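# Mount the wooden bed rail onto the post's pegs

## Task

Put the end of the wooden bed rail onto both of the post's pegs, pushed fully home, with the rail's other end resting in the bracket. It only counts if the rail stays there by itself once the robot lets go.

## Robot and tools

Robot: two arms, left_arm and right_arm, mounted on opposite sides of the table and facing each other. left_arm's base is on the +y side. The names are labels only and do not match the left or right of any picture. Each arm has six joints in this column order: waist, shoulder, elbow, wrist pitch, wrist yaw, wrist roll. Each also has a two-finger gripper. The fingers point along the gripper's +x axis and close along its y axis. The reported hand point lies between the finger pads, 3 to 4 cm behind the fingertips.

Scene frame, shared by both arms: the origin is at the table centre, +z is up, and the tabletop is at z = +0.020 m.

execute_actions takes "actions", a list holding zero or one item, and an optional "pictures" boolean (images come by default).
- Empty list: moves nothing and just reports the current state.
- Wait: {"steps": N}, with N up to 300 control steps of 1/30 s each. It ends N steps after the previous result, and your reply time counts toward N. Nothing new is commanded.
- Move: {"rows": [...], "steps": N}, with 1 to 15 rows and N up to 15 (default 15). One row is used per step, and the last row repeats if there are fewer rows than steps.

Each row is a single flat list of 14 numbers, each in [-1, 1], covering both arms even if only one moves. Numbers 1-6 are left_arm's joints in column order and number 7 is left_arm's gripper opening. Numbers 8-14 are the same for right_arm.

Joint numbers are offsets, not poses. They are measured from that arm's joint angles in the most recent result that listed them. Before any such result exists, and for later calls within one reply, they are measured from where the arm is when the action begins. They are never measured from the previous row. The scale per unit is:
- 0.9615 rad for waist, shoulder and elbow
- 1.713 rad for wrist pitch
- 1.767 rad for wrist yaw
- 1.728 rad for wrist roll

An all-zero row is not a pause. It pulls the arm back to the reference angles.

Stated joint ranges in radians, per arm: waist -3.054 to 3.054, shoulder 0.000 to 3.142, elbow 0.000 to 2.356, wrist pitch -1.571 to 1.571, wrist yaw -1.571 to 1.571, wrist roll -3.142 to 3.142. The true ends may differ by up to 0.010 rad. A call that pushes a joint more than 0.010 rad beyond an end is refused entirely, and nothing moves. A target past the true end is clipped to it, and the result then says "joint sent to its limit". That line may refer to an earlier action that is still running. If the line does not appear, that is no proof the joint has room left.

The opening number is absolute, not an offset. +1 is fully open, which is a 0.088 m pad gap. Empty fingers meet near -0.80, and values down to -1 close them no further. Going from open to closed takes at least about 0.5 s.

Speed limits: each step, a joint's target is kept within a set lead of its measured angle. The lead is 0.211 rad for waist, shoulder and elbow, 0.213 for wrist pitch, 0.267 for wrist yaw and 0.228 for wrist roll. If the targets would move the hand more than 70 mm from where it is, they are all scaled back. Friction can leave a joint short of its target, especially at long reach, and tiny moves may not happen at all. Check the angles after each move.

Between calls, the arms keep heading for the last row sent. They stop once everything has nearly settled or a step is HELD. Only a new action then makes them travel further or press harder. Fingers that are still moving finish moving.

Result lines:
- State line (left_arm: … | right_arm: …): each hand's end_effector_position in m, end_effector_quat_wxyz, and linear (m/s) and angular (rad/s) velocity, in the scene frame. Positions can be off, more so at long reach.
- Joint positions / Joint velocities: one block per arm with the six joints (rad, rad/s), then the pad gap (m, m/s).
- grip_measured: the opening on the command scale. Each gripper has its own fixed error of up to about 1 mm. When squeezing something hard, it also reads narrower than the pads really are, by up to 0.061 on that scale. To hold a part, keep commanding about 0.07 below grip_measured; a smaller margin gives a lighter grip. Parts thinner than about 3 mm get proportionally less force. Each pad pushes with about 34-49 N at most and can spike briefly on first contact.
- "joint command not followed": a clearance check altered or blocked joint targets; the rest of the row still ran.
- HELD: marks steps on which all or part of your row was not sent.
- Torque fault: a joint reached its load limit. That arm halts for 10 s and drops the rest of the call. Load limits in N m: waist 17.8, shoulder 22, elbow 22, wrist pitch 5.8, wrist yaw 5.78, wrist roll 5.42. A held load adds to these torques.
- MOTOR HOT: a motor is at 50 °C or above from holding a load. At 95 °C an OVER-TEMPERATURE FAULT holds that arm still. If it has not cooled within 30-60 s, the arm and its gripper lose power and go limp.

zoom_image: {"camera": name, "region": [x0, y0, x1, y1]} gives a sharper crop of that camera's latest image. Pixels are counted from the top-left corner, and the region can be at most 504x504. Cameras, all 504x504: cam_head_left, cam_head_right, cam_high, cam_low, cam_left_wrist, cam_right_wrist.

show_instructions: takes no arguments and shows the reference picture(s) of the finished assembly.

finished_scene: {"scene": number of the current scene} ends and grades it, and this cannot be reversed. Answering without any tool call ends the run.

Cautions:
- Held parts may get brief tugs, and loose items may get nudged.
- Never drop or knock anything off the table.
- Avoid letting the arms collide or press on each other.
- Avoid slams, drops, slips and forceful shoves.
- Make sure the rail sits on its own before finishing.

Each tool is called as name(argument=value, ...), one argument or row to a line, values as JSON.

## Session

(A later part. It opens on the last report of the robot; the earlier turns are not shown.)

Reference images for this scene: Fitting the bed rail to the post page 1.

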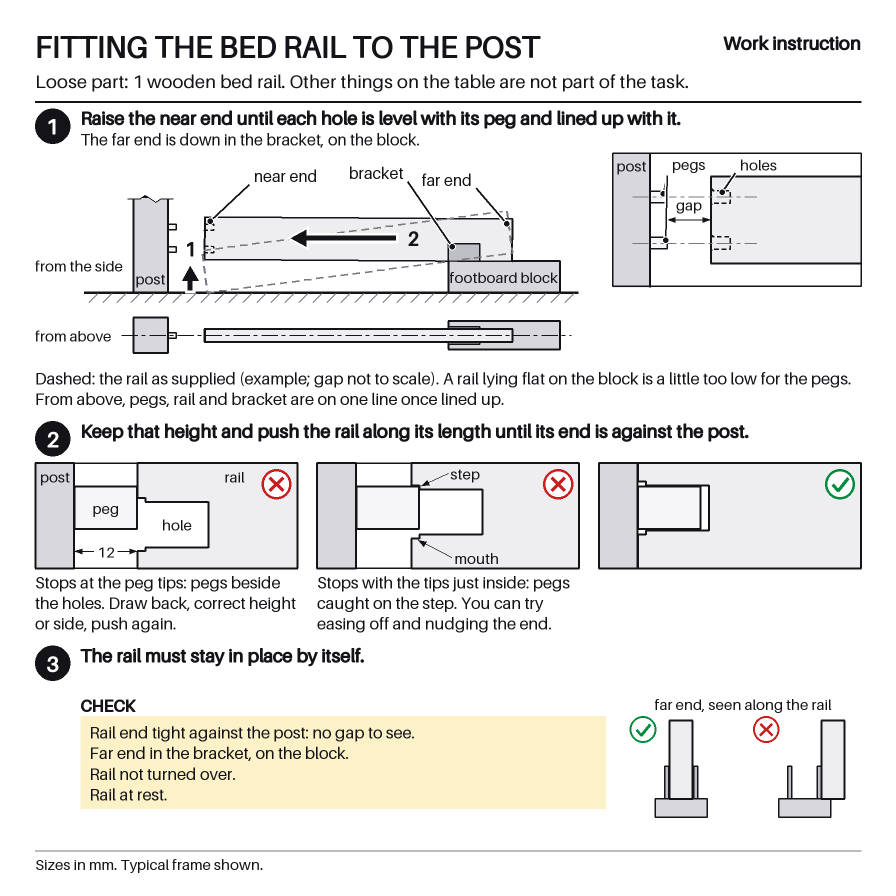

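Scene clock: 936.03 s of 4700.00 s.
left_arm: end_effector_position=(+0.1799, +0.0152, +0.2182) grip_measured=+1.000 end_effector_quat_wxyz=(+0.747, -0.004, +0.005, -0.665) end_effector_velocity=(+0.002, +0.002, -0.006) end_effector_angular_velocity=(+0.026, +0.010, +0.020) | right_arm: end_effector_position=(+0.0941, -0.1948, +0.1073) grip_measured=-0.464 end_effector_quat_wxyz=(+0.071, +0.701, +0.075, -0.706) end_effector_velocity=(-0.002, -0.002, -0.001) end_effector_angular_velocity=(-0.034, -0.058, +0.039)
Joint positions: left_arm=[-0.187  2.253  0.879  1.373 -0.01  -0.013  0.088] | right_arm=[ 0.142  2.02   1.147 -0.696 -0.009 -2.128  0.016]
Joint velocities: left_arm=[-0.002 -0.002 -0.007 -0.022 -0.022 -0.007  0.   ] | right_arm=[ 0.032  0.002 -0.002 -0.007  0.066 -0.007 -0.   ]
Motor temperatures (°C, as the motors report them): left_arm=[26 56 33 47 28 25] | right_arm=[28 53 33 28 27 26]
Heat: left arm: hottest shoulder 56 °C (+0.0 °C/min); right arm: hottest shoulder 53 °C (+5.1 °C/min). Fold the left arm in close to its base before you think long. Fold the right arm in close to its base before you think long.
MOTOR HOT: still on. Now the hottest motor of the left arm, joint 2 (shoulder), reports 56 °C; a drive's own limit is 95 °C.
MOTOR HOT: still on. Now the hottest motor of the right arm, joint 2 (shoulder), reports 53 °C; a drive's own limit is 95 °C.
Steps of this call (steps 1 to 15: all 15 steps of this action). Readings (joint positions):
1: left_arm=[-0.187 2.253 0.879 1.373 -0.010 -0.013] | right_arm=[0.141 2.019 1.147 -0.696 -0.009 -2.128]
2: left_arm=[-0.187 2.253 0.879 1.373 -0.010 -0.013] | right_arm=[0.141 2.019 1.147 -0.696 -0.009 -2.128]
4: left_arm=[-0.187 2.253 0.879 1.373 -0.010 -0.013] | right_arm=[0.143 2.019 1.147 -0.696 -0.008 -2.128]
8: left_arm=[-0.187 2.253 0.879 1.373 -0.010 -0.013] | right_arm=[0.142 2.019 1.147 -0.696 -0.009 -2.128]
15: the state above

execute_actions(
  actions=[
    {"rows":[[0,0,0,0,0,0,1,-0.005,-0.005,0,-0.006,0,0,-0.9]],"steps":10},
  ],
  pictures=false,
)

execute_actions(
  actions=[
    {"rows":[[0,0,0,0,0,0,1,-0.055,-0.005,0,0.003,0.04,0,-0.9],[0,0,0,0,0,0,1,-0.055,-0.005,0,0.003,0.04,0,-0.9],[0,0,0,0,0,0,1,-0.01,-0.005,0,0.0034,0.003,0,-0.9],[0,0,0,0,0,0,1,-0.01,-0.005,0,0.0034,0.003,0,-0.9],[0,0,0,0,0,0,1,-0.055,-0.005,0,0.0038,0.04,0,-0.9],[0,0,0,0,0,0,1,-0.055,-0.005,0,0.0038,0.04,0,-0.9],[0,0,0,0,0,0,1,-0.01,-0.005,0,0.0042,0.003,0,-0.9],[0,0,0,0,0,0,1,-0.01,-0.005,0,0.0042,0.003,0,-0.9],[0,0,0,0,0,0,1,-0.055,-0.005,0,0.0046,0.04,0,-0.9],[0,0,0,0,0,0,1,-0.055,-0.005,0,0.0046,0.04,0,-0.9],[0,0,0,0,0,0,1,-0.01,-0.005,0,0.005,0.003,0,-0.9],[0,0,0,0,0,0,1,-0.01,-0.005,0,0.005,0.003,0,-0.9],[0,0,0,0,0,0,1,-0.055,-0.005,0,0.0054,0.04,0,-0.9],[0,0,0,0,0,0,1,-0.055,-0.005,0,0.0054,0.04,0,-0.9],[0,0,0,0,0,0,1,-0.01,-0.005,0,0.0058,0.003,0,-0.9]],"steps":15},
  ],
  pictures=false,
)

execute_actions(
  actions=[
    {"rows":[[0,0,0,0,0,0,1,-0.055,-0.005,0,0.003,0.04,0,-0.9],[0,0,0,0,0,0,1,-0.055,-0.005,0,0.003,0.04,0,-0.9],[0,0,0,0,0,0,1,-0.01,-0.005,0,0.0034,0.003,0,-0.9],[0,0,0,0,0,0,1,-0.01,-0.005,0,0.0034,0.003,0,-0.9],[0,0,0,0,0,0,1,-0.055,-0.005,0,0.0038,0.04,0,-0.9],[0,0,0,0,0,0,1,-0.055,-0.005,0,0.0038,0.04,0,-0.9],[0,0,0,0,0,0,1,-0.01,-0.005,0,0.0042,0.003,0,-0.9],[0,0,0,0,0,0,1,-0.01,-0.005,0,0.0042,0.003,0,-0.9],[0,0,0,0,0,0,1,-0.055,-0.005,0,0.0046,0.04,0,-0.9],[0,0,0,0,0,0,1,-0.055,-0.005,0,0.0046,0.04,0,-0.9],[0,0,0,0,0,0,1,-0.01,-0.005,0,0.005,0.003,0,-0.9],[0,0,0,0,0,0,1,-0.01,-0.005,0,0.005,0.003,0,-0.9],[0,0,0,0,0,0,1,-0.055,-0.005,0,0.0054,0.04,0,-0.9],[0,0,0,0,0,0,1,-0.055,-0.005,0,0.0054,0.04,0,-0.9],[0,0,0,0,0,0,1,-0.01,-0.005,0,0.0058,0.003,0,-0.9]],"steps":15},
  ],
  pictures=false,
)

execute_actions(
  actions=[
    {"rows":[[0,0,0,0,0,0,1,-0.055,-0.005,0,0.003,0.04,0,-0.9],[0,0,0,0,0,0,1,-0.055,-0.005,0,0.003,0.04,0,-0.9],[0,0,0,0,0,0,1,-0.01,-0.005,0,0.0034,0.003,0,-0.9],[0,0,0,0,0,0,1,-0.01,-0.005,0,0.0034,0.003,0,-0.9],[0,0,0,0,0,0,1,-0.055,-0.005,0,0.0038,0.04,0,-0.9],[0,0,0,0,0,0,1,-0.055,-0.005,0,0.0038,0.04,0,-0.9],[0,0,0,0,0,0,1,-0.01,-0.005,0,0.0042,0.003,0,-0.9],[0,0,0,0,0,0,1,-0.01,-0.005,0,0.0042,0.003,0,-0.9],[0,0,0,0,0,0,1,-0.055,-0.005,0,0.0046,0.04,0,-0.9],[0,0,0,0,0,0,1,-0.055,-0.005,0,0.0046,0.04,0,-0.9],[0,0,0,0,0,0,1,-0.01,-0.005,0,0.005,0.003,0,-0.9],[0,0,0,0,0,0,1,-0.01,-0.005,0,0.005,0.003,0,-0.9],[0,0,0,0,0,0,1,-0.055,-0.005,0,0.0054,0.04,0,-0.9],[0,0,0,0,0,0,1,-0.055,-0.005,0,0.0054,0.04,0,-0.9],[0,0,0,0,0,0,1,-0.01,-0.005,0,0.0058,0.003,0,-0.9]],"steps":15},
  ],
  pictures=false,
)

Scene clock: 961.13 s of 4700.00 s.
left_arm: end_effector_position=(+0.1799, +0.0152, +0.2182) grip_measured=+1.000 end_effector_quat_wxyz=(+0.747, -0.004, +0.005, -0.665) end_effector_velocity=(+0.002, +0.001, +0.001) end_effector_angular_velocity=(+0.002, +0.008, +0.010) | right_arm: end_effector_position=(+0.0938, -0.1950, +0.1073) grip_measured=-0.464 end_effector_quat_wxyz=(+0.071, +0.700, +0.074, -0.707) end_effector_velocity=(-0.001, -0.002, +0.000) end_effector_angular_velocity=(-0.004, +0.009, +0.005)
Joint positions: left_arm=[-0.187  2.253  0.879  1.373 -0.01  -0.013  0.088] | right_arm=[ 0.142  2.02   1.147 -0.698 -0.01  -2.128  0.016]
Joint velocities: left_arm=[ 0.002 -0.007 -0.002 -0.007 -0.007 -0.007  0.   ] | right_arm=[-0.002 -0.002 -0.002 -0.007 -0.007 -0.007 -0.   ]
Motor temperatures (°C, as the motors report them): left_arm=[26 56 33 47 28 25] | right_arm=[27 48 33 28 26 26]
Heat: left arm: hottest shoulder 56 °C (+0.0 °C/min); right arm: hottest shoulder 48 °C (+0.0 °C/min). Fold the left arm in close to its base before you think long. Fold the right arm in close to its base before you think long.
MOTOR HOT: still on. Now the hottest motor of the left arm, joint 2 (shoulder), reports 56 °C; a drive's own limit is 95 °C.
MOTOR HOT: still on. Now the hottest motor of the right arm, joint 2 (shoulder), reports 48 °C; a drive's own limit is 95 °C.
Steps of this call (steps 1 to 15: the robot went on to your last target; steps 16 to 90: nothing new was sent; then 21.77 s passed at rest; steps 91 to 100: all 10 steps of this action). Readings (joint positions):
91: left_arm=[-0.187 2.253 0.879 1.373 -0.010 -0.013] | right_arm=[0.142 2.020 1.147 -0.697 -0.010 -2.128]
92: left_arm=[-0.187 2.253 0.879 1.373 -0.010 -0.013] | right_arm=[0.142 2.020 1.147 -0.697 -0.010 -2.128]
94: left_arm=[-0.187 2.253 0.879 1.373 -0.010 -0.013] | right_arm=[0.142 2.020 1.147 -0.698 -0.010 -2.128]
98: left_arm=[-0.187 2.253 0.879 1.373 -0.010 -0.013] | right_arm=[0.142 2.020 1.147 -0.698 -0.010 -2.128]
100: the state above

Scene clock: 961.63 s of 4700.00 s.
left_arm: end_effector_position=(+0.1799, +0.0152, +0.2182) grip_measured=+1.000 end_effector_quat_wxyz=(+0.747, -0.004, +0.005, -0.665) end_effector_velocity=(-0.000, +0.000, -0.001) end_effector_angular_velocity=(+0.005, +0.023, +0.005) | right_arm: end_effector_position=(+0.0942, -0.1947, +0.1073) grip_measured=-0.464 end_effector_quat_wxyz=(+0.071, +0.701, +0.075, -0.706) end_effector_velocity=(-0.004, +0.005, +0.003) end_effector_angular_velocity=(+0.004, -0.040, +0.054)
Joint positions: left_arm=[-0.187  2.253  0.879  1.373 -0.01  -0.013  0.088] | right_arm=[ 0.142  2.02   1.147 -0.696 -0.009 -2.128  0.016]
Joint velocities: left_arm=[-0.002 -0.002 -0.002 -0.007 -0.007 -0.022  0.   ] | right_arm=[ 0.032 -0.007  0.002  0.007  0.037 -0.022  0.   ]
Motor temperatures (°C, as the motors report them): left_arm=[26 56 33 47 28 25] | right_arm=[27 48 33 28 27 26]
Heat: left arm: hottest shoulder 56 °C (+0.0 °C/min); right arm: hottest shoulder 48 °C (+0.0 °C/min). Fold the left arm in close to its base before you think long. Fold the right arm in close to its base before you think long.
MOTOR HOT: still on. Now the hottest motor of the left arm, joint 2 (shoulder), reports 56 °C; a drive's own limit is 95 °C.
MOTOR HOT: still on. Now the hottest motor of the right arm, joint 2 (shoulder), reports 48 °C; a drive's own limit is 95 °C.
Steps of this call (steps 1 to 15: all 15 steps of this action). Readings (joint positions):
1: left_arm=[-0.187 2.253 0.879 1.373 -0.010 -0.013] | right_arm=[0.140 2.020 1.147 -0.698 -0.011 -2.128]
2: left_arm=[-0.187 2.253 0.879 1.373 -0.010 -0.013] | right_arm=[0.139 2.020 1.147 -0.698 -0.013 -2.128]
4: left_arm=[-0.187 2.253 0.879 1.373 -0.010 -0.013] | right_arm=[0.141 2.020 1.147 -0.697 -0.011 -2.128]
8: left_arm=[-0.187 2.253 0.879 1.373 -0.010 -0.013] | right_arm=[0.142 2.020 1.147 -0.697 -0.009 -2.128]
15: the state above

Scene clock: 962.13 s of 4700.00 s.
left_arm: end_effector_position=(+0.1799, +0.0152, +0.2182) grip_measured=+1.000 end_effector_quat_wxyz=(+0.747, -0.004, +0.005, -0.665) end_effector_velocity=(-0.003, +0.001, -0.005) end_effector_angular_velocity=(+0.016, +0.009, -0.010) | right_arm: end_effector_position=(+0.0941, -0.1947, +0.1073) grip_measured=-0.464 end_effector_quat_wxyz=(+0.071, +0.700, +0.075, -0.706) end_effector_velocity=(+0.000, -0.002, +0.000) end_effector_angular_velocity=(-0.029, -0.060, +0.049)
Joint positions: left_arm=[-0.187  2.253  0.879  1.373 -0.01  -0.013  0.088] | right_arm=[ 0.142  2.02   1.147 -0.696 -0.01  -2.128  0.016]
Joint velocities: left_arm=[-0.002  0.002 -0.007 -0.007  0.007 -0.007  0.   ] | right_arm=[ 0.027 -0.002 -0.002 -0.007  0.066 -0.022 -0.   ]
Motor temperatures (°C, as the motors report them): left_arm=[26 56 33 47 28 25] | right_arm=[27 48 33 28 27 26]
Heat: left arm: hottest shoulder 56 °C (+0.0 °C/min); right arm: hottest shoulder 48 °C (+0.0 °C/min). Fold the left arm in close to its base before you think long. Fold the right arm in close to its base before you think long.
MOTOR HOT: still on. Now the hottest motor of the left arm, joint 2 (shoulder), reports 56 °C; a drive's own limit is 95 °C.
MOTOR HOT: still on. Now the hottest motor of the right arm, joint 2 (shoulder), reports 48 °C; a drive's own limit is 95 °C.
Steps of this call (steps 1 to 15: all 15 steps of this action). Readings (joint positions):
1: left_arm=[-0.187 2.253 0.879 1.373 -0.010 -0.013] | right_arm=[0.141 2.020 1.147 -0.696 -0.008 -2.128]
2: left_arm=[-0.187 2.253 0.879 1.373 -0.010 -0.013] | right_arm=[0.141 2.020 1.147 -0.696 -0.009 -2.128]
4: left_arm=[-0.187 2.253 0.879 1.373 -0.010 -0.013] | right_arm=[0.143 2.020 1.147 -0.696 -0.008 -2.128]
8: left_arm=[-0.187 2.253 0.879 1.373 -0.010 -0.013] | right_arm=[0.142 2.020 1.147 -0.696 -0.009 -2.128]
15: the state above

Scene clock: 962.63 s of 4700.00 s.
left_arm: end_effector_position=(+0.1799, +0.0152, +0.2182) grip_measured=+1.000 end_effector_quat_wxyz=(+0.747, -0.004, +0.005, -0.665) end_effector_velocity=(+0.004, +0.001, +0.002) end_effector_angular_velocity=(-0.008, +0.006, +0.024) | right_arm: end_effector_position=(+0.0942, -0.1947, +0.1073) grip_measured=-0.464 end_effector_quat_wxyz=(+0.071, +0.701, +0.075, -0.706) end_effector_velocity=(-0.003, +0.002, +0.000) end_effector_angular_velocity=(-0.011, -0.051, +0.054)
Joint positions: left_arm=[-0.187  2.253  0.879  1.373 -0.01  -0.013  0.088] | right_arm=[ 0.142  2.02   1.147 -0.696 -0.009 -2.128  0.016]
Joint velocities: left_arm=[ 0.002 -0.002 -0.002  0.007 -0.022 -0.007  0.   ] | right_arm=[ 0.032 -0.002 -0.002  0.007  0.051 -0.022 -0.   ]
Motor temperatures (°C, as the motors report them): left_arm=[26 56 33 47 28 25] | right_arm=[28 48 33 28 27 26]
Heat: left arm: hottest shoulder 56 °C (+0.0 °C/min); right arm: hottest shoulder 48 °C (+0.0 °C/min). Fold the left arm in close to its base before you think long. Fold the right arm in close to its base before you think long.
MOTOR HOT: still on. Now the hottest motor of the left arm, joint 2 (shoulder), reports 56 °C; a drive's own limit is 95 °C.
MOTOR HOT: still on. Now the hottest motor of the right arm, joint 2 (shoulder), reports 48 °C; a drive's own limit is 95 °C.
Steps of this call (steps 1 to 15: all 15 steps of this action). Readings (joint positions):
1: left_arm=[-0.187 2.253 0.879 1.373 -0.010 -0.013] | right_arm=[0.141 2.020 1.147 -0.696 -0.008 -2.128]
2: left_arm=[-0.187 2.253 0.879 1.373 -0.010 -0.013] | right_arm=[0.141 2.020 1.147 -0.696 -0.009 -2.128]
4: left_arm=[-0.187 2.253 0.879 1.373 -0.010 -0.013] | right_arm=[0.143 2.020 1.147 -0.696 -0.008 -2.128]
8: left_arm=[-0.187 2.253 0.879 1.373 -0.010 -0.013] | right_arm=[0.142 2.020 1.147 -0.696 -0.009 -2.128]
15: the state above

execute_actions(
  actions=[],
)

zoom_image(
  camera="cam_left_wrist",
  region=[190,270,310,390],
)

zoom_image(
  camera="cam_head_right",
  region=[190,160,310,280],
)

Scene clock: 965.30 s of 4700.00 s.
left_arm: end_effector_position=(+0.1799, +0.0152, +0.2182) grip_measured=+1.000 end_effector_quat_wxyz=(+0.747, -0.004, +0.005, -0.665) end_effector_velocity=(-0.000, +0.000, -0.001) end_effector_angular_velocity=(+0.006, +0.008, +0.005) | right_arm: end_effector_position=(+0.0940, -0.1946, +0.1073) grip_measured=-0.464 end_effector_quat_wxyz=(+0.071, +0.701, +0.075, -0.706) end_effector_velocity=(-0.003, -0.002, -0.001) end_effector_angular_velocity=(-0.009, +0.011, +0.010)
Joint positions: left_arm=[-0.187  2.253  0.879  1.373 -0.01  -0.013  0.088] | right_arm=[ 0.142  2.02   1.147 -0.696 -0.01  -2.128  0.016]
Joint velocities: left_arm=[-0.002 -0.002 -0.002 -0.007 -0.007 -0.007  0.   ] | right_arm=[ 0.002  0.002 -0.002 -0.007 -0.007 -0.007 -0.   ]
Motor temperatures (°C, as the motors report them): left_arm=[26 56 33 47 28 25] | right_arm=[28 48 33 28 27 26]
Heat: left arm: hottest shoulder 56 °C (+0.0 °C/min); right arm: hottest shoulder 48 °C (+0.0 °C/min). Fold the left arm in close to its base before you think long. Fold the right arm in close to its base before you think long.
MOTOR HOT: still on. Now the hottest motor of the left arm, joint 2 (shoulder), reports 56 °C; a drive's own limit is 95 °C.
MOTOR HOT: still on. Now the hottest motor of the right arm, joint 2 (shoulder), reports 48 °C; a drive's own limit is 95 °C.
Steps of this call (steps 1 to 15: the robot went on to your last target; steps 16 to 80: nothing new was sent). Readings (joint positions):
1: left_arm=[-0.187 2.253 0.879 1.373 -0.010 -0.013] | right_arm=[0.142 2.020 1.147 -0.696 -0.009 -2.128]
2: left_arm=[-0.187 2.253 0.879 1.373 -0.010 -0.013] | right_arm=[0.142 2.020 1.147 -0.696 -0.009 -2.128]
4: left_arm=[-0.187 2.253 0.879 1.373 -0.010 -0.013] | right_arm=[0.142 2.020 1.147 -0.696 -0.009 -2.128]
8: left_arm=[-0.187 2.253 0.879 1.373 -0.010 -0.013] | right_arm=[0.142 2.020 1.147 -0.696 -0.009 -2.128]
80: the state above
All arms were judged still, so your last target was given up. Only a new action makes them travel on or press farther. Fingers that are still opening or closing keep moving.

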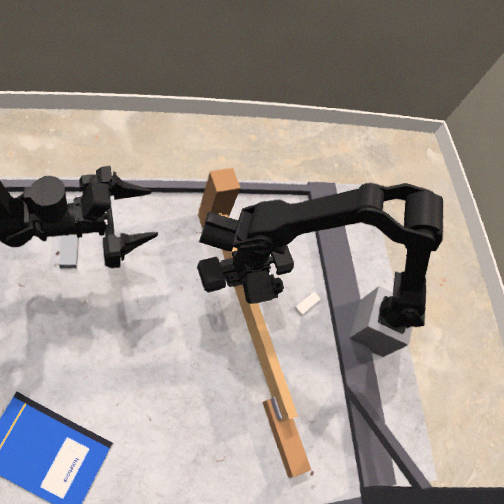

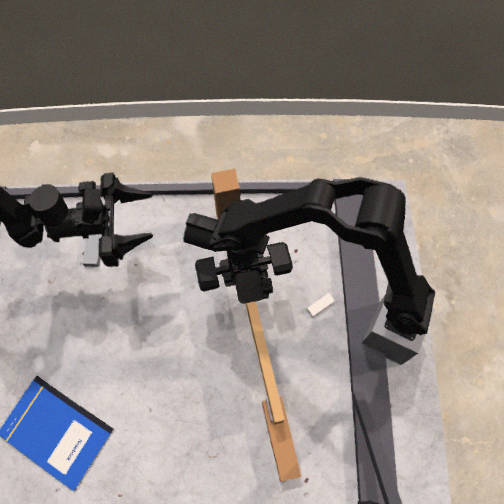

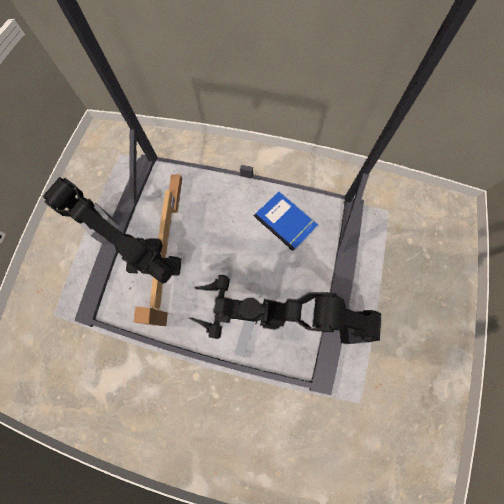

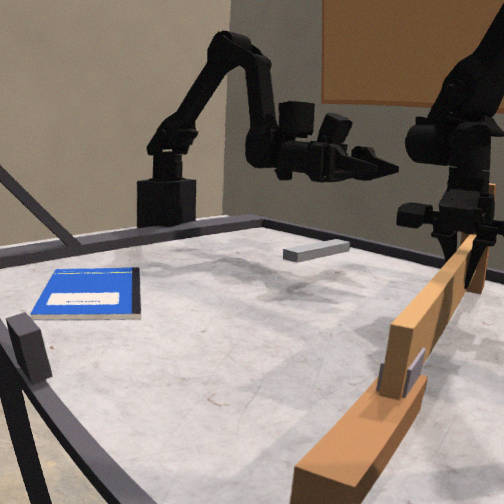

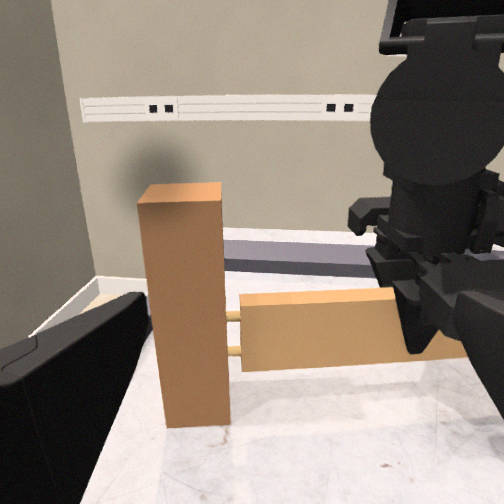

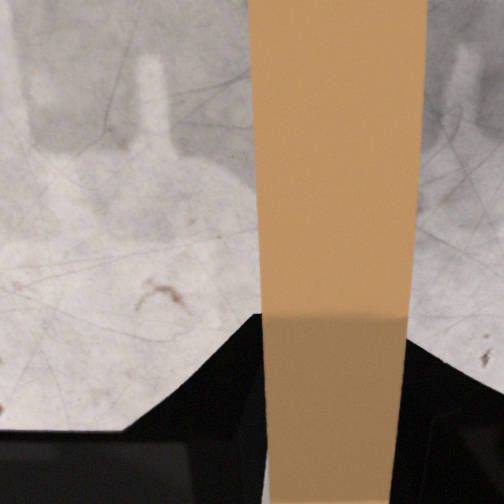

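Region (190, 270, 310, 390) of cam_left_wrist's 504x504 image, scaled by 4.200, with more detail than that image has.

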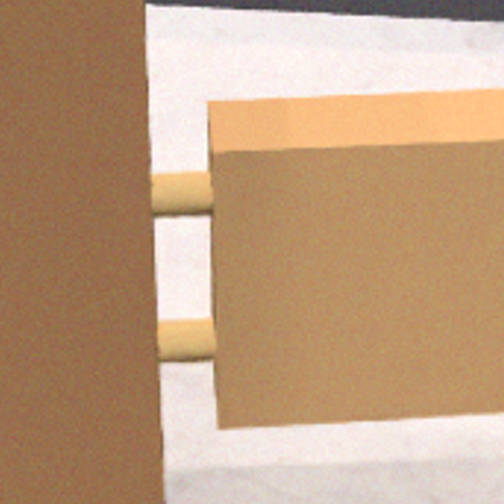

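Region (190, 160, 310, 280) of cam_head_right's 504x504 image, scaled by 4.200, with more detail than that image has.

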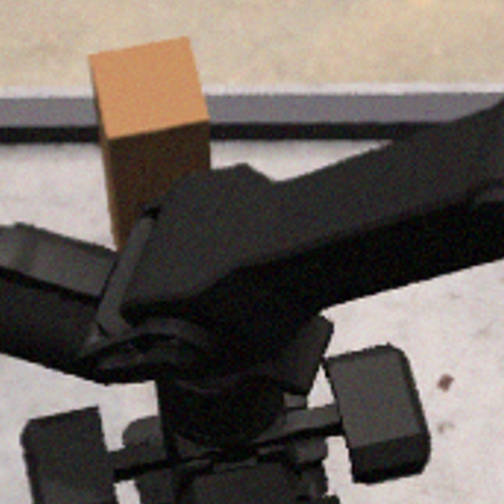

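execute_actions(
  actions=[
    {"rows":[[0,0,0,0,0,0,1,0,0,0,0,0,0,-0.38]],"steps":12},
  ],
  pictures=false,
)

execute_actions(
  actions=[
    {"rows":[[0,0,0,0,0,0,1,0.008,0.014,0,0.004,0.004,-0.007,-0.38]],"steps":12},
  ],
  pictures=false,
)

execute_actions(
  actions=[
    {"rows":[[0,0,0,0,0,0,1,0,0,0,0,0,0,-0.9]],"steps":12},
  ],
  pictures=false,
)

execute_actions(
  actions=[
    {"rows":[[0,0,0,0,0,0,1,-0.035,-0.016,-0.006,0,0.025,0,-0.9],[0,0,0,0,0,0,1,-0.035,-0.017,-0.006,0,0.025,0,-0.9],[0,0,0,0,0,0,1,-0.035,-0.018,-0.006,0,0.025,0,-0.9],[0,0,0,0,0,0,1,-0.035,-0.019,-0.006,0,0.025,0,-0.9],[0,0,0,0,0,0,1,-0.035,-0.020,-0.006,0,0.025,0,-0.9],[0,0,0,0,0,0,1,-0.035,-0.021,-0.006,0,0.025,0,-0.9],[0,0,0,0,0,0,1,-0.035,-0.022,-0.006,0,0.025,0,-0.9],[0,0,0,0,0,0,1,-0.035,-0.023,-0.006,0,0.025,0,-0.9],[0,0,0,0,0,0,1,-0.035,-0.024,-0.006,0,0.025,0,-0.9],[0,0,0,0,0,0,1,-0.035,-0.025,-0.006,0,0.025,0,-0.9],[0,0,0,0,0,0,1,-0.035,-0.026,-0.006,0,0.025,0,-0.9],[0,0,0,0,0,0,1,-0.035,-0.027,-0.006,0,0.025,0,-0.9],[0,0,0,0,0,0,1,-0.035,-0.028,-0.006,0,0.025,0,-0.9],[0,0,0,0,0,0,1,-0.035,-0.029,-0.006,0,0.025,0,-0.9],[0,0,0,0,0,0,1,-0.035,-0.030,-0.006,0,0.025,0,-0.9]],"steps":15},
  ],
  pictures=false,
)

Scene clock: 978.00 s of 4700.00 s.
left_arm: end_effector_position=(+0.1799, +0.0152, +0.2182) grip_measured=+1.000 end_effector_quat_wxyz=(+0.747, -0.004, +0.005, -0.665) end_effector_velocity=(-0.000, +0.002, +0.000) end_effector_angular_velocity=(-0.003, +0.007, +0.005) | right_arm: end_effector_position=(+0.0939, -0.1946, +0.1073) grip_measured=-0.389 end_effector_quat_wxyz=(+0.071, +0.701, +0.075, -0.706) end_effector_velocity=(-0.004, -0.003, +0.001) end_effector_angular_velocity=(-0.009, +0.027, -0.010)
Joint positions: left_arm=[-0.187  2.253  0.879  1.373 -0.01  -0.013  0.088] | right_arm=[ 0.143  2.02   1.147 -0.696 -0.01  -2.128  0.02 ]
Joint velocities: left_arm=[-0.002 -0.002 -0.007  0.007 -0.007 -0.007  0.   ] | right_arm=[-0.002 -0.002  0.002 -0.022 -0.022  0.007  0.003]
Motor temperatures (°C, as the motors report them): left_arm=[26 56 33 47 28 25] | right_arm=[27 49 33 29 27 26]
Heat: left arm: hottest shoulder 56 °C (+0.0 °C/min); right arm: hottest shoulder 49 °C (-1.0 °C/min). Fold the left arm in close to its base before you think long. Fold the right arm in close to its base before you think long.
MOTOR HOT: still on. Now the hottest motor of the left arm, joint 2 (shoulder), reports 56 °C; a drive's own limit is 95 °C.
MOTOR HOT: still on. Now the hottest motor of the right arm, joint 2 (shoulder), reports 49 °C; a drive's own limit is 95 °C.
Steps of this call (steps 1 to 90: nothing new was sent; then 9.30 s passed at rest; steps 91 to 102: all 12 steps of this action). Readings (joint positions):
91: left_arm=[-0.187 2.253 0.879 1.373 -0.010 -0.013] | right_arm=[0.143 2.020 1.147 -0.696 -0.010 -2.128]
92: left_arm=[-0.187 2.253 0.879 1.373 -0.010 -0.013] | right_arm=[0.143 2.020 1.147 -0.696 -0.010 -2.128]
94: left_arm=[-0.187 2.253 0.879 1.373 -0.010 -0.013] | right_arm=[0.143 2.020 1.147 -0.696 -0.010 -2.128]
98: left_arm=[-0.187 2.253 0.879 1.373 -0.010 -0.013] | right_arm=[0.143 2.020 1.147 -0.696 -0.010 -2.128]
102: the state above

Scene clock: 978.40 s of 4700.00 s.
left_arm: end_effector_position=(+0.1799, +0.0152, +0.2182) grip_measured=+1.000 end_effector_quat_wxyz=(+0.747, -0.004, +0.005, -0.665) end_effector_velocity=(-0.000, +0.000, +0.002) end_effector_angular_velocity=(-0.008, +0.006, +0.005) | right_arm: end_effector_position=(+0.0934, -0.1937, +0.1073) grip_measured=-0.383 end_effector_quat_wxyz=(+0.074, +0.702, +0.079, -0.704) end_effector_velocity=(-0.000, -0.000, +0.001) end_effector_angular_velocity=(+0.000, +0.008, +0.005)
Joint positions: left_arm=[-0.187  2.253  0.879  1.373 -0.01  -0.013  0.088] | right_arm=[ 0.146  2.02   1.147 -0.693 -0.006 -2.135  0.02 ]
Joint velocities: left_arm=[-0.002 -0.002 -0.002  0.007 -0.007 -0.007  0.   ] | right_arm=[-0.002 -0.002  0.002 -0.007 -0.007 -0.007 -0.   ]
Motor temperatures (°C, as the motors report them): left_arm=[26 56 33 47 28 25] | right_arm=[27 49 33 29 27 26]
Heat: left arm: hottest shoulder 56 °C (+0.0 °C/min); right arm: hottest shoulder 49 °C (-1.0 °C/min). Fold the left arm in close to its base before you think long. Fold the right arm in close to its base before you think long.
MOTOR HOT: still on. Now the hottest motor of the left arm, joint 2 (shoulder), reports 56 °C; a drive's own limit is 95 °C.
MOTOR HOT: still on. Now the hottest motor of the right arm, joint 2 (shoulder), reports 49 °C; a drive's own limit is 95 °C.
Steps of this call (steps 1 to 12: all 12 steps of this action). Readings (joint positions):
1: left_arm=[-0.187 2.253 0.879 1.373 -0.010 -0.013] | right_arm=[0.143 2.020 1.147 -0.696 -0.010 -2.128]
2: left_arm=[-0.187 2.253 0.879 1.373 -0.010 -0.013] | right_arm=[0.143 2.020 1.147 -0.695 -0.009 -2.130]
4: left_arm=[-0.187 2.253 0.879 1.373 -0.010 -0.013] | right_arm=[0.145 2.020 1.147 -0.693 -0.008 -2.132]
8: left_arm=[-0.187 2.253 0.879 1.373 -0.010 -0.013] | right_arm=[0.146 2.020 1.147 -0.693 -0.006 -2.135]
12: the state above

Scene clock: 978.80 s of 4700.00 s.
left_arm: end_effector_position=(+0.1799, +0.0152, +0.2182) grip_measured=+1.000 end_effector_quat_wxyz=(+0.747, -0.004, +0.005, -0.665) end_effector_velocity=(-0.005, -0.000, -0.004) end_effector_angular_velocity=(+0.021, +0.010, -0.015) | right_arm: end_effector_position=(+0.0934, -0.1939, +0.1073) grip_measured=-0.464 end_effector_quat_wxyz=(+0.074, +0.702, +0.079, -0.704) end_effector_velocity=(-0.003, -0.001, +0.000) end_effector_angular_velocity=(-0.004, +0.009, -0.005)
Joint positions: left_arm=[-0.187  2.253  0.879  1.373 -0.01  -0.013  0.088] | right_arm=[ 0.146  2.02   1.147 -0.694 -0.006 -2.134  0.016]
Joint velocities: left_arm=[-0.007 -0.002 -0.002 -0.022  0.007 -0.007  0.   ] | right_arm=[ 0.002 -0.002 -0.002 -0.007 -0.007  0.007  0.   ]
Motor temperatures (°C, as the motors report them): left_arm=[26 56 33 47 28 25] | right_arm=[27 49 33 29 27 26]
Heat: left arm: hottest shoulder 56 °C (+0.0 °C/min); right arm: hottest shoulder 49 °C (-1.0 °C/min). Fold the left arm in close to its base before you think long. Fold the right arm in close to its base before you think long.
MOTOR HOT: still on. Now the hottest motor of the left arm, joint 2 (shoulder), reports 56 °C; a drive's own limit is 95 °C.
MOTOR HOT: still on. Now the hottest motor of the right arm, joint 2 (shoulder), reports 49 °C; a drive's own limit is 95 °C.
Steps of this call (steps 1 to 12: all 12 steps of this action). Readings (joint positions):
1: left_arm=[-0.187 2.253 0.879 1.373 -0.010 -0.013] | right_arm=[0.146 2.020 1.147 -0.694 -0.005 -2.135]
2: left_arm=[-0.187 2.253 0.879 1.373 -0.010 -0.013] | right_arm=[0.146 2.020 1.147 -0.694 -0.006 -2.135]
4: left_arm=[-0.187 2.253 0.879 1.373 -0.010 -0.013] | right_arm=[0.146 2.020 1.147 -0.694 -0.006 -2.135]
8: left_arm=[-0.187 2.253 0.879 1.373 -0.010 -0.013] | right_arm=[0.146 2.020 1.147 -0.694 -0.006 -2.134]
12: the state above

Scene clock: 979.30 s of 4700.00 s.
left_arm: end_effector_position=(+0.1799, +0.0152, +0.2182) grip_measured=+1.000 end_effector_quat_wxyz=(+0.747, -0.004, +0.005, -0.665) end_effector_velocity=(+0.002, +0.001, -0.000) end_effector_angular_velocity=(-0.003, +0.007, +0.020) | right_arm: end_effector_position=(+0.0942, -0.1938, +0.1082) grip_measured=-0.464 end_effector_quat_wxyz=(+0.072, +0.702, +0.079, -0.704) end_effector_velocity=(-0.000, +0.000, +0.003) end_effector_angular_velocity=(+0.005, +0.006, +0.005)
Joint positions: left_arm=[-0.187  2.253  0.879  1.373 -0.01  -0.013  0.088] | right_arm=[ 0.144  2.017  1.147 -0.694 -0.007 -2.134  0.016]
Joint velocities: left_arm=[-0.002  0.002 -0.002  0.007 -0.022 -0.007  0.   ] | right_arm=[-0.002 -0.007  0.002 -0.007 -0.007 -0.007 -0.   ]
Motor temperatures (°C, as the motors report them): left_arm=[26 56 33 47 28 25] | right_arm=[27 49 33 29 27 26]
Heat: left arm: hottest shoulder 56 °C (+0.0 °C/min); right arm: hottest shoulder 49 °C (-1.0 °C/min). Fold the left arm in close to its base before you think long. Fold the right arm in close to its base before you think long.
MOTOR HOT: still on. Now the hottest motor of the left arm, joint 2 (shoulder), reports 56 °C; a drive's own limit is 95 °C.
MOTOR HOT: still on. Now the hottest motor of the right arm, joint 2 (shoulder), reports 49 °C; a drive's own limit is 95 °C.
Steps of this call (steps 1 to 15: all 15 steps of this action). Readings (joint positions):
1: left_arm=[-0.187 2.253 0.879 1.373 -0.010 -0.013] | right_arm=[0.144 2.020 1.147 -0.694 -0.006 -2.134]
2: left_arm=[-0.187 2.253 0.879 1.373 -0.010 -0.013] | right_arm=[0.144 2.019 1.147 -0.694 -0.008 -2.134]
4: left_arm=[-0.187 2.253 0.879 1.373 -0.010 -0.013] | right_arm=[0.144 2.019 1.147 -0.694 -0.007 -2.134]
8: left_arm=[-0.187 2.253 0.879 1.373 -0.010 -0.013] | right_arm=[0.144 2.018 1.147 -0.694 -0.007 -2.134]
15: the state above

execute_actions(
  actions=[
    {"rows":[[0,0,0,0,0,0,1,-0.01,0,0,0,0,0,-0.9],[0,0,0,0,0,0,1,-0.06,0,0,0,0.02,0,-0.9],[0,0,0,0,0,0,1,-0.06,0,0,0,0.02,0,-0.9],[0,0,0,0,0,0,1,-0.01,0,0,0,0,0,-0.9],[0,0,0,0,0,0,1,-0.01,0,0,0,0,0,-0.9],[0,0,0,0,0,0,1,-0.06,0,0,0,0.03,0,-0.9],[0,0,0,0,0,0,1,-0.06,0,0,0,0.03,0,-0.9],[0,0,0,0,0,0,1,-0.01,0,0,0,0,0,-0.9],[0,0,0,0,0,0,1,-0.01,0,0,0,0,0,-0.9],[0,0,0,0,0,0,1,-0.06,0,0,0,0.05,0,-0.9],[0,0,0,0,0,0,1,-0.06,0,0,0,0.05,0,-0.9],[0,0,0,0,0,0,1,-0.01,0,0,0,0,0,-0.9],[0,0,0,0,0,0,1,-0.01,0,0,0,0,0,-0.9],[0,0,0,0,0,0,1,-0.06,0,0,0,0.06,0,-0.9],[0,0,0,0,0,0,1,-0.06,0,0,0,0.06,0,-0.9]],"steps":15},
  ],
  pictures=false,
)

execute_actions(
  actions=[
    {"rows":[[0,0,0,0,0,0,1,0,0.015,0,0,0,0,-0.9]],"steps":8},
  ],
  pictures=false,
)

execute_actions(
  actions=[
    {"rows":[[0,0,0,0,0,0,1,-0.01,0,0,0,0,0,-0.9],[0,0,0,0,0,0,1,-0.06,0,0,0,0.02,0,-0.9],[0,0,0,0,0,0,1,-0.06,0,0,0,0.02,0,-0.9],[0,0,0,0,0,0,1,-0.01,0,0,0,0,0,-0.9],[0,0,0,0,0,0,1,-0.01,0,0,0,0,0,-0.9],[0,0,0,0,0,0,1,-0.06,0,0,0,0.03,0,-0.9],[0,0,0,0,0,0,1,-0.06,0,0,0,0.03,0,-0.9],[0,0,0,0,0,0,1,-0.01,0,0,0,0,0,-0.9],[0,0,0,0,0,0,1,-0.01,0,0,0,0,0,-0.9],[0,0,0,0,0,0,1,-0.06,0,0,0,0.05,0,-0.9],[0,0,0,0,0,0,1,-0.06,0,0,0,0.05,0,-0.9],[0,0,0,0,0,0,1,-0.01,0,0,0,0,0,-0.9],[0,0,0,0,0,0,1,-0.01,0,0,0,0,0,-0.9],[0,0,0,0,0,0,1,-0.06,0,0,0,0.06,0,-0.9],[0,0,0,0,0,0,1,-0.06,0,0,0,0.06,0,-0.9]],"steps":15},
  ],
  pictures=false,
)

execute_actions(
  actions=[
    {"rows":[[0,0,0,0,0,0,1,0,0,0,0,0,0,-0.9]],"steps":4},
  ],
  pictures=false,
)

Scene clock: 1001.93 s of 4700.00 s.
left_arm: end_effector_position=(+0.1799, +0.0152, +0.2182) grip_measured=+1.000 end_effector_quat_wxyz=(+0.747, -0.004, +0.005, -0.665) end_effector_velocity=(-0.000, +0.000, -0.001) end_effector_angular_velocity=(+0.005, +0.023, +0.005) | right_arm: end_effector_position=(+0.0947, -0.1939, +0.1084) grip_measured=-0.464 end_effector_quat_wxyz=(+0.072, +0.702, +0.079, -0.704) end_effector_velocity=(+0.000, -0.002, +0.000) end_effector_angular_velocity=(-0.014, -0.018, +0.014)
Joint positions: left_arm=[-0.187  2.253  0.879  1.373 -0.01  -0.013  0.088] | right_arm=[ 0.143  2.017  1.147 -0.694 -0.006 -2.134  0.016]
Joint velocities: left_arm=[-0.002 -0.002 -0.002 -0.007 -0.007 -0.022  0.   ] | right_arm=[ 0.007 -0.002 -0.002 -0.007  0.022 -0.007 -0.   ]
Motor temperatures (°C, as the motors report them): left_arm=[26 57 33 48 28 25] | right_arm=[28 54 32 28 29 26]
Heat: left arm: hottest shoulder 57 °C (+1.0 °C/min); right arm: hottest shoulder 54 °C (+3.0 °C/min). Fold the left arm in close to its base before you think long. Fold the right arm in close to its base before you think long.
MOTOR HOT: still on. Now the hottest motor of the left arm, joint 2 (shoulder), reports 57 °C; a drive's own limit is 95 °C.
MOTOR HOT: still on. Now the hottest motor of the right arm, joint 2 (shoulder), reports 54 °C; a drive's own limit is 95 °C.
Steps of this call (steps 1 to 15: the robot went on to your last target; steps 16 to 90: nothing new was sent; then 19.13 s passed at rest; steps 91 to 105: all 15 steps of this action). Readings (joint positions):
91: left_arm=[-0.187 2.253 0.879 1.373 -0.010 -0.013] | right_arm=[0.144 2.017 1.147 -0.694 -0.007 -2.134]
92: left_arm=[-0.187 2.253 0.879 1.373 -0.010 -0.013] | right_arm=[0.142 2.017 1.147 -0.694 -0.010 -2.134]
94: left_arm=[-0.187 2.253 0.879 1.373 -0.010 -0.013] | right_arm=[0.139 2.017 1.147 -0.694 -0.017 -2.134]
98: left_arm=[-0.187 2.253 0.879 1.373 -0.010 -0.013] | right_arm=[0.140 2.017 1.147 -0.694 -0.016 -2.134]
105: the state above

Scene clock: 1002.20 s of 4700.00 s.
left_arm: end_effector_position=(+0.1799, +0.0152, +0.2182) grip_measured=+1.000 end_effector_quat_wxyz=(+0.747, -0.004, +0.005, -0.665) end_effector_velocity=(+0.002, +0.001, -0.004) end_effector_angular_velocity=(+0.011, +0.009, +0.010) | right_arm: end_effector_position=(+0.0936, -0.1937, +0.1079) grip_measured=-0.464 end_effector_quat_wxyz=(+0.074, +0.703, +0.079, -0.703) end_effector_velocity=(-0.000, +0.001, +0.000) end_effector_angular_velocity=(+0.014, +0.018, +0.015)
Joint positions: left_arm=[-0.187  2.253  0.879  1.373 -0.01  -0.013  0.088] | right_arm=[ 0.147  2.018  1.147 -0.694 -0.004 -2.133  0.016]
Joint velocities: left_arm=[ 0.002  0.002 -0.002 -0.007 -0.007 -0.007  0.   ] | right_arm=[-0.007 -0.002 -0.002  0.007 -0.022 -0.022 -0.   ]
Motor temperatures (°C, as the motors report them): left_arm=[26 57 33 48 28 25] | right_arm=[28 53 32 28 29 26]
Heat: left arm: hottest shoulder 57 °C (+1.0 °C/min); right arm: hottest shoulder 53 °C (+2.0 °C/min). Fold the left arm in close to its base before you think long. Fold the right arm in close to its base before you think long.
MOTOR HOT: still on. Now the hottest motor of the left arm, joint 2 (shoulder), reports 57 °C; a drive's own limit is 95 °C.
MOTOR HOT: still on. Now the hottest motor of the right arm, joint 2 (shoulder), reports 53 °C; a drive's own limit is 95 °C.
Steps of this call (steps 1 to 8: all 8 steps of this action). Readings (joint positions):
1: left_arm=[-0.187 2.253 0.879 1.373 -0.010 -0.013] | right_arm=[0.146 2.017 1.147 -0.694 -0.005 -2.134]
2: left_arm=[-0.187 2.253 0.879 1.373 -0.010 -0.013] | right_arm=[0.147 2.018 1.147 -0.694 -0.002 -2.133]
4: left_arm=[-0.187 2.253 0.879 1.373 -0.010 -0.013] | right_arm=[0.147 2.018 1.147 -0.694 -0.003 -2.133]
8: the state above

Scene clock: 1002.70 s of 4700.00 s.
left_arm: end_effector_position=(+0.1799, +0.0152, +0.2182) grip_measured=+1.000 end_effector_quat_wxyz=(+0.747, -0.004, +0.005, -0.665) end_effector_velocity=(-0.003, -0.001, -0.002) end_effector_angular_velocity=(+0.006, +0.008, +0.000) | right_arm: end_effector_position=(+0.0945, -0.1941, +0.1079) grip_measured=-0.464 end_effector_quat_wxyz=(+0.073, +0.703, +0.078, -0.703) end_effector_velocity=(+0.001, +0.001, +0.000) end_effector_angular_velocity=(-0.001, -0.023, +0.015)
Joint positions: left_arm=[-0.187  2.253  0.879  1.373 -0.01  -0.013  0.088] | right_arm=[ 0.144  2.018  1.147 -0.694 -0.004 -2.133  0.016]
Joint velocities: left_arm=[-0.007  0.002  0.002 -0.007 -0.007 -0.007  0.   ] | right_arm=[ 0.007 -0.002 -0.002  0.007  0.022 -0.007 -0.001]
Motor temperatures (°C, as the motors report them): left_arm=[26 57 33 48 28 25] | right_arm=[28 53 32 28 29 26]
Heat: left arm: hottest shoulder 57 °C (+1.0 °C/min); right arm: hottest shoulder 53 °C (+2.0 °C/min). Fold the left arm in close to its base before you think long. Fold the right arm in close to its base before you think long.
MOTOR HOT: still on. Now the hottest motor of the left arm, joint 2 (shoulder), reports 57 °C; a drive's own limit is 95 °C.
MOTOR HOT: still on. Now the hottest motor of the right arm, joint 2 (shoulder), reports 53 °C; a drive's own limit is 95 °C.
Steps of this call (steps 1 to 15: all 15 steps of this action). Readings (joint positions):
1: left_arm=[-0.187 2.253 0.879 1.373 -0.010 -0.013] | right_arm=[0.146 2.018 1.147 -0.694 -0.005 -2.133]
2: left_arm=[-0.187 2.253 0.879 1.373 -0.010 -0.013] | right_arm=[0.142 2.018 1.147 -0.694 -0.011 -2.133]
4: left_arm=[-0.187 2.253 0.879 1.373 -0.010 -0.013] | right_arm=[0.138 2.018 1.147 -0.694 -0.019 -2.133]
8: left_arm=[-0.187 2.253 0.879 1.373 -0.010 -0.013] | right_arm=[0.141 2.018 1.147 -0.694 -0.014 -2.133]
15: the state above

Scene clock: 1002.83 s of 4700.00 s.
left_arm: end_effector_position=(+0.1799, +0.0152, +0.2182) grip_measured=+1.000 end_effector_quat_wxyz=(+0.747, -0.004, +0.005, -0.665) end_effector_velocity=(-0.000, +0.000, +0.001) end_effector_angular_velocity=(+0.002, +0.008, +0.005) | right_arm: end_effector_position=(+0.0936, -0.1938, +0.1079) grip_measured=-0.464 end_effector_quat_wxyz=(+0.075, +0.704, +0.078, -0.702) end_effector_velocity=(-0.004, -0.003, -0.001) end_effector_angular_velocity=(-0.004, +0.025, +0.005)
Joint positions: left_arm=[-0.187  2.253  0.879  1.373 -0.01  -0.013  0.088] | right_arm=[ 0.148  2.018  1.147 -0.694 -0.    -2.132  0.016]
Joint velocities: left_arm=[-0.002 -0.007 -0.002 -0.007 -0.007 -0.007  0.   ] | right_arm=[-0.002 -0.002 -0.007 -0.007 -0.022 -0.007  0.   ]
Motor temperatures (°C, as the motors report them): left_arm=[26 57 33 48 28 25] | right_arm=[28 53 32 28 29 26]
Heat: left arm: hottest shoulder 57 °C (+1.0 °C/min); right arm: hottest shoulder 53 °C (+2.0 °C/min). Fold the left arm in close to its base before you think long. Fold the right arm in close to its base before you think long.
MOTOR HOT: still on. Now the hottest motor of the left arm, joint 2 (shoulder), reports 57 °C; a drive's own limit is 95 °C.
MOTOR HOT: still on. Now the hottest motor of the right arm, joint 2 (shoulder), reports 53 °C; a drive's own limit is 95 °C.
Steps of this call (steps 1 to 4: all 4 steps of this action). Readings (joint positions):
1: left_arm=[-0.187 2.253 0.879 1.373 -0.010 -0.013] | right_arm=[0.147 2.018 1.147 -0.694 -0.002 -2.133]
2: left_arm=[-0.187 2.253 0.879 1.373 -0.010 -0.013] | right_arm=[0.148 2.018 1.147 -0.694 0.000 -2.132]
4: the state above

execute_actions(
  actions=[
    {"rows":[[0,0,0,0,0,0,1,0,0,0,0,0,0,-0.38]],"steps":10},
  ],
  pictures=false,
)

execute_actions(
  actions=[
    {"rows":[[0,0,0,0,0,0,1,0,0.016,0,0,-0.007,-0.004,-0.38]],"steps":12},
  ],
  pictures=false,
)

execute_actions(
  actions=[
    {"rows":[[0,0,0,0,0,0,1,0,0,0,0,0,0,-0.9]],"steps":12},
  ],
  pictures=false,
)

execute_actions(
  actions=[
    {"rows":[[0,0,0,0,0,0,1,-0.055,-0.02,-0.006,0.012,0.04,0,-0.9],[0,0,0,0,0,0,1,-0.055,-0.02,-0.006,0.012,0.04,0,-0.9],[0,0,0,0,0,0,1,-0.01,-0.021,-0.006,0,0.005,0,-0.9],[0,0,0,0,0,0,1,-0.01,-0.021,-0.006,0,0.005,0,-0.9],[0,0,0,0,0,0,1,-0.055,-0.022,-0.006,0.012,0.04,0,-0.9],[0,0,0,0,0,0,1,-0.055,-0.022,-0.006,0.012,0.04,0,-0.9],[0,0,0,0,0,0,1,-0.01,-0.023,-0.006,0,0.005,0,-0.9],[0,0,0,0,0,0,1,-0.01,-0.023,-0.006,0,0.005,0,-0.9],[0,0,0,0,0,0,1,-0.055,-0.024,-0.006,0.012,0.04,0,-0.9],[0,0,0,0,0,0,1,-0.055,-0.024,-0.006,0.012,0.04,0,-0.9],[0,0,0,0,0,0,1,-0.01,-0.025,-0.006,0,0.005,0,-0.9],[0,0,0,0,0,0,1,-0.01,-0.025,-0.006,0,0.005,0,-0.9],[0,0,0,0,0,0,1,-0.055,-0.026,-0.006,0.012,0.04,0,-0.9],[0,0,0,0,0,0,1,-0.055,-0.026,-0.006,0.012,0.04,0,-0.9],[0,0,0,0,0,0,1,-0.01,-0.026,-0.006,0,0.005,0,-0.9]],"steps":15},
  ],
  pictures=false,
)

execute_actions(
  actions=[
    {"rows":[[0,0,0,0,0,0,1,-0.055,-0.02,-0.006,0.012,0.04,0,-0.9],[0,0,0,0,0,0,1,-0.055,-0.02,-0.006,0.012,0.04,0,-0.9],[0,0,0,0,0,0,1,-0.01,-0.021,-0.006,0,0.005,0,-0.9],[0,0,0,0,0,0,1,-0.01,-0.021,-0.006,0,0.005,0,-0.9],[0,0,0,0,0,0,1,-0.055,-0.022,-0.006,0.012,0.04,0,-0.9],[0,0,0,0,0,0,1,-0.055,-0.022,-0.006,0.012,0.04,0,-0.9],[0,0,0,0,0,0,1,-0.01,-0.023,-0.006,0,0.005,0,-0.9],[0,0,0,0,0,0,1,-0.01,-0.023,-0.006,0,0.005,0,-0.9],[0,0,0,0,0,0,1,-0.055,-0.024,-0.006,0.012,0.04,0,-0.9],[0,0,0,0,0,0,1,-0.055,-0.024,-0.006,0.012,0.04,0,-0.9],[0,0,0,0,0,0,1,-0.01,-0.025,-0.006,0,0.005,0,-0.9],[0,0,0,0,0,0,1,-0.01,-0.025,-0.006,0,0.005,0,-0.9],[0,0,0,0,0,0,1,-0.055,-0.026,-0.006,0.012,0.04,0,-0.9],[0,0,0,0,0,0,1,-0.055,-0.026,-0.006,0.012,0.04,0,-0.9],[0,0,0,0,0,0,1,-0.01,-0.026,-0.006,0,0.005,0,-0.9]],"steps":15},
  ],
  pictures=false,
)

Scene clock: 1019.17 s of 4700.00 s.
left_arm: end_effector_position=(+0.1799, +0.0152, +0.2182) grip_measured=+1.000 end_effector_quat_wxyz=(+0.747, -0.004, +0.005, -0.665) end_effector_velocity=(-0.002, +0.000, -0.001) end_effector_angular_velocity=(+0.006, +0.008, -0.010) | right_arm: end_effector_position=(+0.0936, -0.1937, +0.1079) grip_measured=-0.396 end_effector_quat_wxyz=(+0.074, +0.703, +0.078, -0.703) end_effector_velocity=(-0.001, -0.002, +0.000) end_effector_angular_velocity=(-0.004, +0.009, -0.010)
Joint positions: left_arm=[-0.187  2.253  0.879  1.373 -0.01  -0.013  0.088] | right_arm=[ 0.147  2.018  1.147 -0.694 -0.003 -2.132  0.02 ]
Joint velocities: left_arm=[-0.002 -0.002 -0.002 -0.007  0.007 -0.007  0.   ] | right_arm=[-0.002 -0.002 -0.002 -0.007 -0.007  0.007  0.007]
Motor temperatures (°C, as the motors report them): left_arm=[26 57 33 48 28 25] | right_arm=[28 52 33 28 28 26]
Heat: left arm: hottest shoulder 57 °C (+1.0 °C/min); right arm: hottest shoulder 52 °C (+4.1 °C/min). Fold the left arm in close to its base before you think long. Fold the right arm in close to its base before you think long.
MOTOR HOT: still on. Now the hottest motor of the left arm, joint 2 (shoulder), reports 57 °C; a drive's own limit is 95 °C.
MOTOR HOT: still on. Now the hottest motor of the right arm, joint 2 (shoulder), reports 52 °C; a drive's own limit is 95 °C.
Steps of this call (steps 1 to 15: the robot went on to your last target; steps 16 to 90: nothing new was sent; then 13.00 s passed at rest; steps 91 to 100: all 10 steps of this action). Readings (joint positions):
91: left_arm=[-0.187 2.253 0.879 1.373 -0.010 -0.013] | right_arm=[0.147 2.018 1.147 -0.694 -0.003 -2.132]
92: left_arm=[-0.187 2.253 0.879 1.373 -0.010 -0.013] | right_arm=[0.147 2.018 1.147 -0.694 -0.003 -2.132]
94: left_arm=[-0.187 2.253 0.879 1.373 -0.010 -0.013] | right_arm=[0.147 2.018 1.147 -0.694 -0.003 -2.132]
98: left_arm=[-0.187 2.253 0.879 1.373 -0.010 -0.013] | right_arm=[0.147 2.018 1.147 -0.694 -0.003 -2.132]
100: the state above

Scene clock: 1019.57 s of 4700.00 s.
left_arm: end_effector_position=(+0.1799, +0.0152, +0.2182) grip_measured=+1.000 end_effector_quat_wxyz=(+0.747, -0.004, +0.005, -0.665) end_effector_velocity=(-0.000, +0.000, -0.001) end_effector_angular_velocity=(+0.006, +0.008, +0.015) | right_arm: end_effector_position=(+0.0929, -0.1935, +0.1079) grip_measured=-0.383 end_effector_quat_wxyz=(+0.074, +0.701, +0.080, -0.705) end_effector_velocity=(+0.003, -0.002, -0.000) end_effector_angular_velocity=(-0.009, -0.004, -0.015)
Joint positions: left_arm=[-0.187  2.253  0.879  1.373 -0.01  -0.013  0.088] | right_arm=[ 0.147  2.018  1.147 -0.694 -0.008 -2.134  0.02 ]
Joint velocities: left_arm=[-0.007 -0.002 -0.002 -0.007 -0.022 -0.007  0.   ] | right_arm=[-0.007  0.002  0.002 -0.007  0.007  0.007  0.   ]
Motor temperatures (°C, as the motors report them): left_arm=[26 57 33 48 28 25] | right_arm=[28 52 33 28 28 26]
Heat: left arm: hottest shoulder 57 °C (+1.0 °C/min); right arm: hottest shoulder 52 °C (+4.0 °C/min). Fold the left arm in close to its base before you think long. Fold the right arm in close to its base before you think long.
MOTOR HOT: still on. Now the hottest motor of the left arm, joint 2 (shoulder), reports 57 °C; a drive's own limit is 95 °C.
MOTOR HOT: still on. Now the hottest motor of the right arm, joint 2 (shoulder), reports 52 °C; a drive's own limit is 95 °C.
Steps of this call (steps 1 to 12: all 12 steps of this action). Readings (joint positions):
1: left_arm=[-0.187 2.253 0.879 1.373 -0.010 -0.013] | right_arm=[0.147 2.018 1.147 -0.694 -0.003 -2.132]
2: left_arm=[-0.187 2.253 0.879 1.373 -0.010 -0.013] | right_arm=[0.147 2.018 1.147 -0.694 -0.005 -2.132]
4: left_arm=[-0.187 2.253 0.879 1.373 -0.010 -0.013] | right_arm=[0.147 2.018 1.147 -0.694 -0.007 -2.133]
8: left_arm=[-0.187 2.253 0.879 1.373 -0.010 -0.013] | right_arm=[0.147 2.018 1.147 -0.694 -0.008 -2.134]
12: the state above

Scene clock: 1019.97 s of 4700.00 s.
left_arm: end_effector_position=(+0.1799, +0.0152, +0.2182) grip_measured=+1.000 end_effector_quat_wxyz=(+0.747, -0.004, +0.005, -0.665) end_effector_velocity=(-0.000, +0.002, -0.005) end_effector_angular_velocity=(+0.016, +0.009, +0.005) | right_arm: end_effector_position=(+0.0930, -0.1941, +0.1079) grip_measured=-0.464 end_effector_quat_wxyz=(+0.074, +0.701, +0.079, -0.705) end_effector_velocity=(+0.002, -0.001, +0.001) end_effector_angular_velocity=(-0.005, -0.006, +0.005)
Joint positions: left_arm=[-0.187  2.253  0.879  1.373 -0.01  -0.013  0.088] | right_arm=[ 0.146  2.018  1.147 -0.696 -0.008 -2.134  0.016]
Joint velocities: left_arm=[-0.002  0.002 -0.007 -0.007 -0.007 -0.007  0.   ] | right_arm=[-0.002 -0.002  0.002 -0.007  0.007 -0.007  0.   ]
Motor temperatures (°C, as the motors report them): left_arm=[26 57 33 48 28 25] | right_arm=[28 52 33 28 28 26]
Heat: left arm: hottest shoulder 57 °C (+1.0 °C/min); right arm: hottest shoulder 52 °C (+4.0 °C/min). Fold the left arm in close to its base before you think long. Fold the right arm in close to its base before you think long.
MOTOR HOT: still on. Now the hottest motor of the left arm, joint 2 (shoulder), reports 57 °C; a drive's own limit is 95 °C.
MOTOR HOT: still on. Now the hottest motor of the right arm, joint 2 (shoulder), reports 52 °C; a drive's own limit is 95 °C.
Steps of this call (steps 1 to 12: all 12 steps of this action). Readings (joint positions):
1: left_arm=[-0.187 2.253 0.879 1.373 -0.010 -0.013] | right_arm=[0.147 2.018 1.147 -0.696 -0.007 -2.134]
2: left_arm=[-0.187 2.253 0.879 1.373 -0.010 -0.013] | right_arm=[0.146 2.018 1.147 -0.696 -0.008 -2.134]
4: left_arm=[-0.187 2.253 0.879 1.373 -0.010 -0.013] | right_arm=[0.146 2.018 1.147 -0.696 -0.008 -2.134]
8: left_arm=[-0.187 2.253 0.879 1.373 -0.010 -0.013] | right_arm=[0.146 2.018 1.147 -0.696 -0.008 -2.134]
12: the state above

Scene clock: 1020.47 s of 4700.00 s.
left_arm: end_effector_position=(+0.1799, +0.0152, +0.2182) grip_measured=+1.000 end_effector_quat_wxyz=(+0.747, -0.004, +0.005, -0.665) end_effector_velocity=(-0.000, +0.000, -0.004) end_effector_angular_velocity=(+0.023, -0.005, +0.005) | right_arm: end_effector_position=(+0.0937, -0.1937, +0.1087) grip_measured=-0.464 end_effector_quat_wxyz=(+0.072, +0.702, +0.080, -0.704) end_effector_velocity=(-0.003, -0.000, +0.002) end_effector_angular_velocity=(-0.020, -0.047, +0.039)
Joint positions: left_arm=[-0.187  2.253  0.879  1.373 -0.01  -0.013  0.088] | right_arm=[ 0.145  2.014  1.145 -0.693 -0.008 -2.134  0.016]
Joint velocities: left_arm=[-0.002 -0.002 -0.002 -0.022 -0.007  0.007  0.   ] | right_arm=[ 0.032 -0.007 -0.002 -0.007  0.051 -0.007 -0.   ]
Motor temperatures (°C, as the motors report them): left_arm=[26 57 33 48 28 25] | right_arm=[28 52 33 28 28 26]
Heat: left arm: hottest shoulder 57 °C (+1.0 °C/min); right arm: hottest shoulder 52 °C (+4.0 °C/min). Fold the left arm in close to its base before you think long. Fold the right arm in close to its base before you think long.
MOTOR HOT: still on. Now the hottest motor of the left arm, joint 2 (shoulder), reports 57 °C; a drive's own limit is 95 °C.
MOTOR HOT: still on. Now the hottest motor of the right arm, joint 2 (shoulder), reports 52 °C; a drive's own limit is 95 °C.
Steps of this call (steps 1 to 15: all 15 steps of this action). Readings (joint positions):
1: left_arm=[-0.187 2.253 0.879 1.373 -0.010 -0.013] | right_arm=[0.144 2.017 1.147 -0.695 -0.009 -2.134]
2: left_arm=[-0.187 2.253 0.879 1.373 -0.010 -0.013] | right_arm=[0.142 2.017 1.147 -0.695 -0.011 -2.134]
4: left_arm=[-0.187 2.253 0.879 1.373 -0.010 -0.013] | right_arm=[0.144 2.016 1.147 -0.695 -0.009 -2.134]
8: left_arm=[-0.187 2.253 0.879 1.373 -0.010 -0.013] | right_arm=[0.145 2.016 1.146 -0.694 -0.008 -2.134]
15: the state above

Scene clock: 1020.97 s of 4700.00 s.
left_arm: end_effector_position=(+0.1799, +0.0152, +0.2182) grip_measured=+1.000 end_effector_quat_wxyz=(+0.747, -0.004, +0.005, -0.665) end_effector_velocity=(-0.000, +0.001, -0.000) end_effector_angular_velocity=(-0.002, -0.008, +0.005) | right_arm: end_effector_position=(+0.0938, -0.1936, +0.1089) grip_measured=-0.464 end_effector_quat_wxyz=(+0.071, +0.702, +0.081, -0.704) end_effector_velocity=(-0.004, -0.001, +0.000) end_effector_angular_velocity=(-0.024, -0.046, +0.024)
Joint positions: left_arm=[-0.187  2.253  0.879  1.373 -0.01  -0.013  0.088] | right_arm=[ 0.144  2.012  1.142 -0.689 -0.008 -2.134  0.016]
Joint velocities: left_arm=[-0.002  0.002 -0.002  0.007 -0.007  0.007  0.   ] | right_arm=[ 0.032 -0.002 -0.002 -0.007  0.051  0.007 -0.   ]
Motor temperatures (°C, as the motors report them): left_arm=[26 57 33 48 28 25] | right_arm=[28 52 33 28 28 26]
Heat: left arm: hottest shoulder 57 °C (+1.0 °C/min); right arm: hottest shoulder 52 °C (+4.0 °C/min). Fold the left arm in close to its base before you think long. Fold the right arm in close to its base before you think long.
MOTOR HOT: still on. Now the hottest motor of the left arm, joint 2 (shoulder), reports 57 °C; a drive's own limit is 95 °C.
MOTOR HOT: still on. Now the hottest motor of the right arm, joint 2 (shoulder), reports 52 °C; a drive's own limit is 95 °C.
Steps of this call (steps 1 to 15: all 15 steps of this action). Readings (joint positions):
1: left_arm=[-0.187 2.253 0.879 1.373 -0.010 -0.013] | right_arm=[0.144 2.014 1.145 -0.692 -0.007 -2.134]
2: left_arm=[-0.187 2.253 0.879 1.373 -0.010 -0.013] | right_arm=[0.144 2.014 1.144 -0.691 -0.007 -2.134]
4: left_arm=[-0.187 2.253 0.879 1.373 -0.010 -0.013] | right_arm=[0.146 2.014 1.144 -0.691 -0.007 -2.134]
8: left_arm=[-0.187 2.253 0.879 1.373 -0.010 -0.013] | right_arm=[0.145 2.013 1.143 -0.690 -0.008 -2.134]
15: the state above


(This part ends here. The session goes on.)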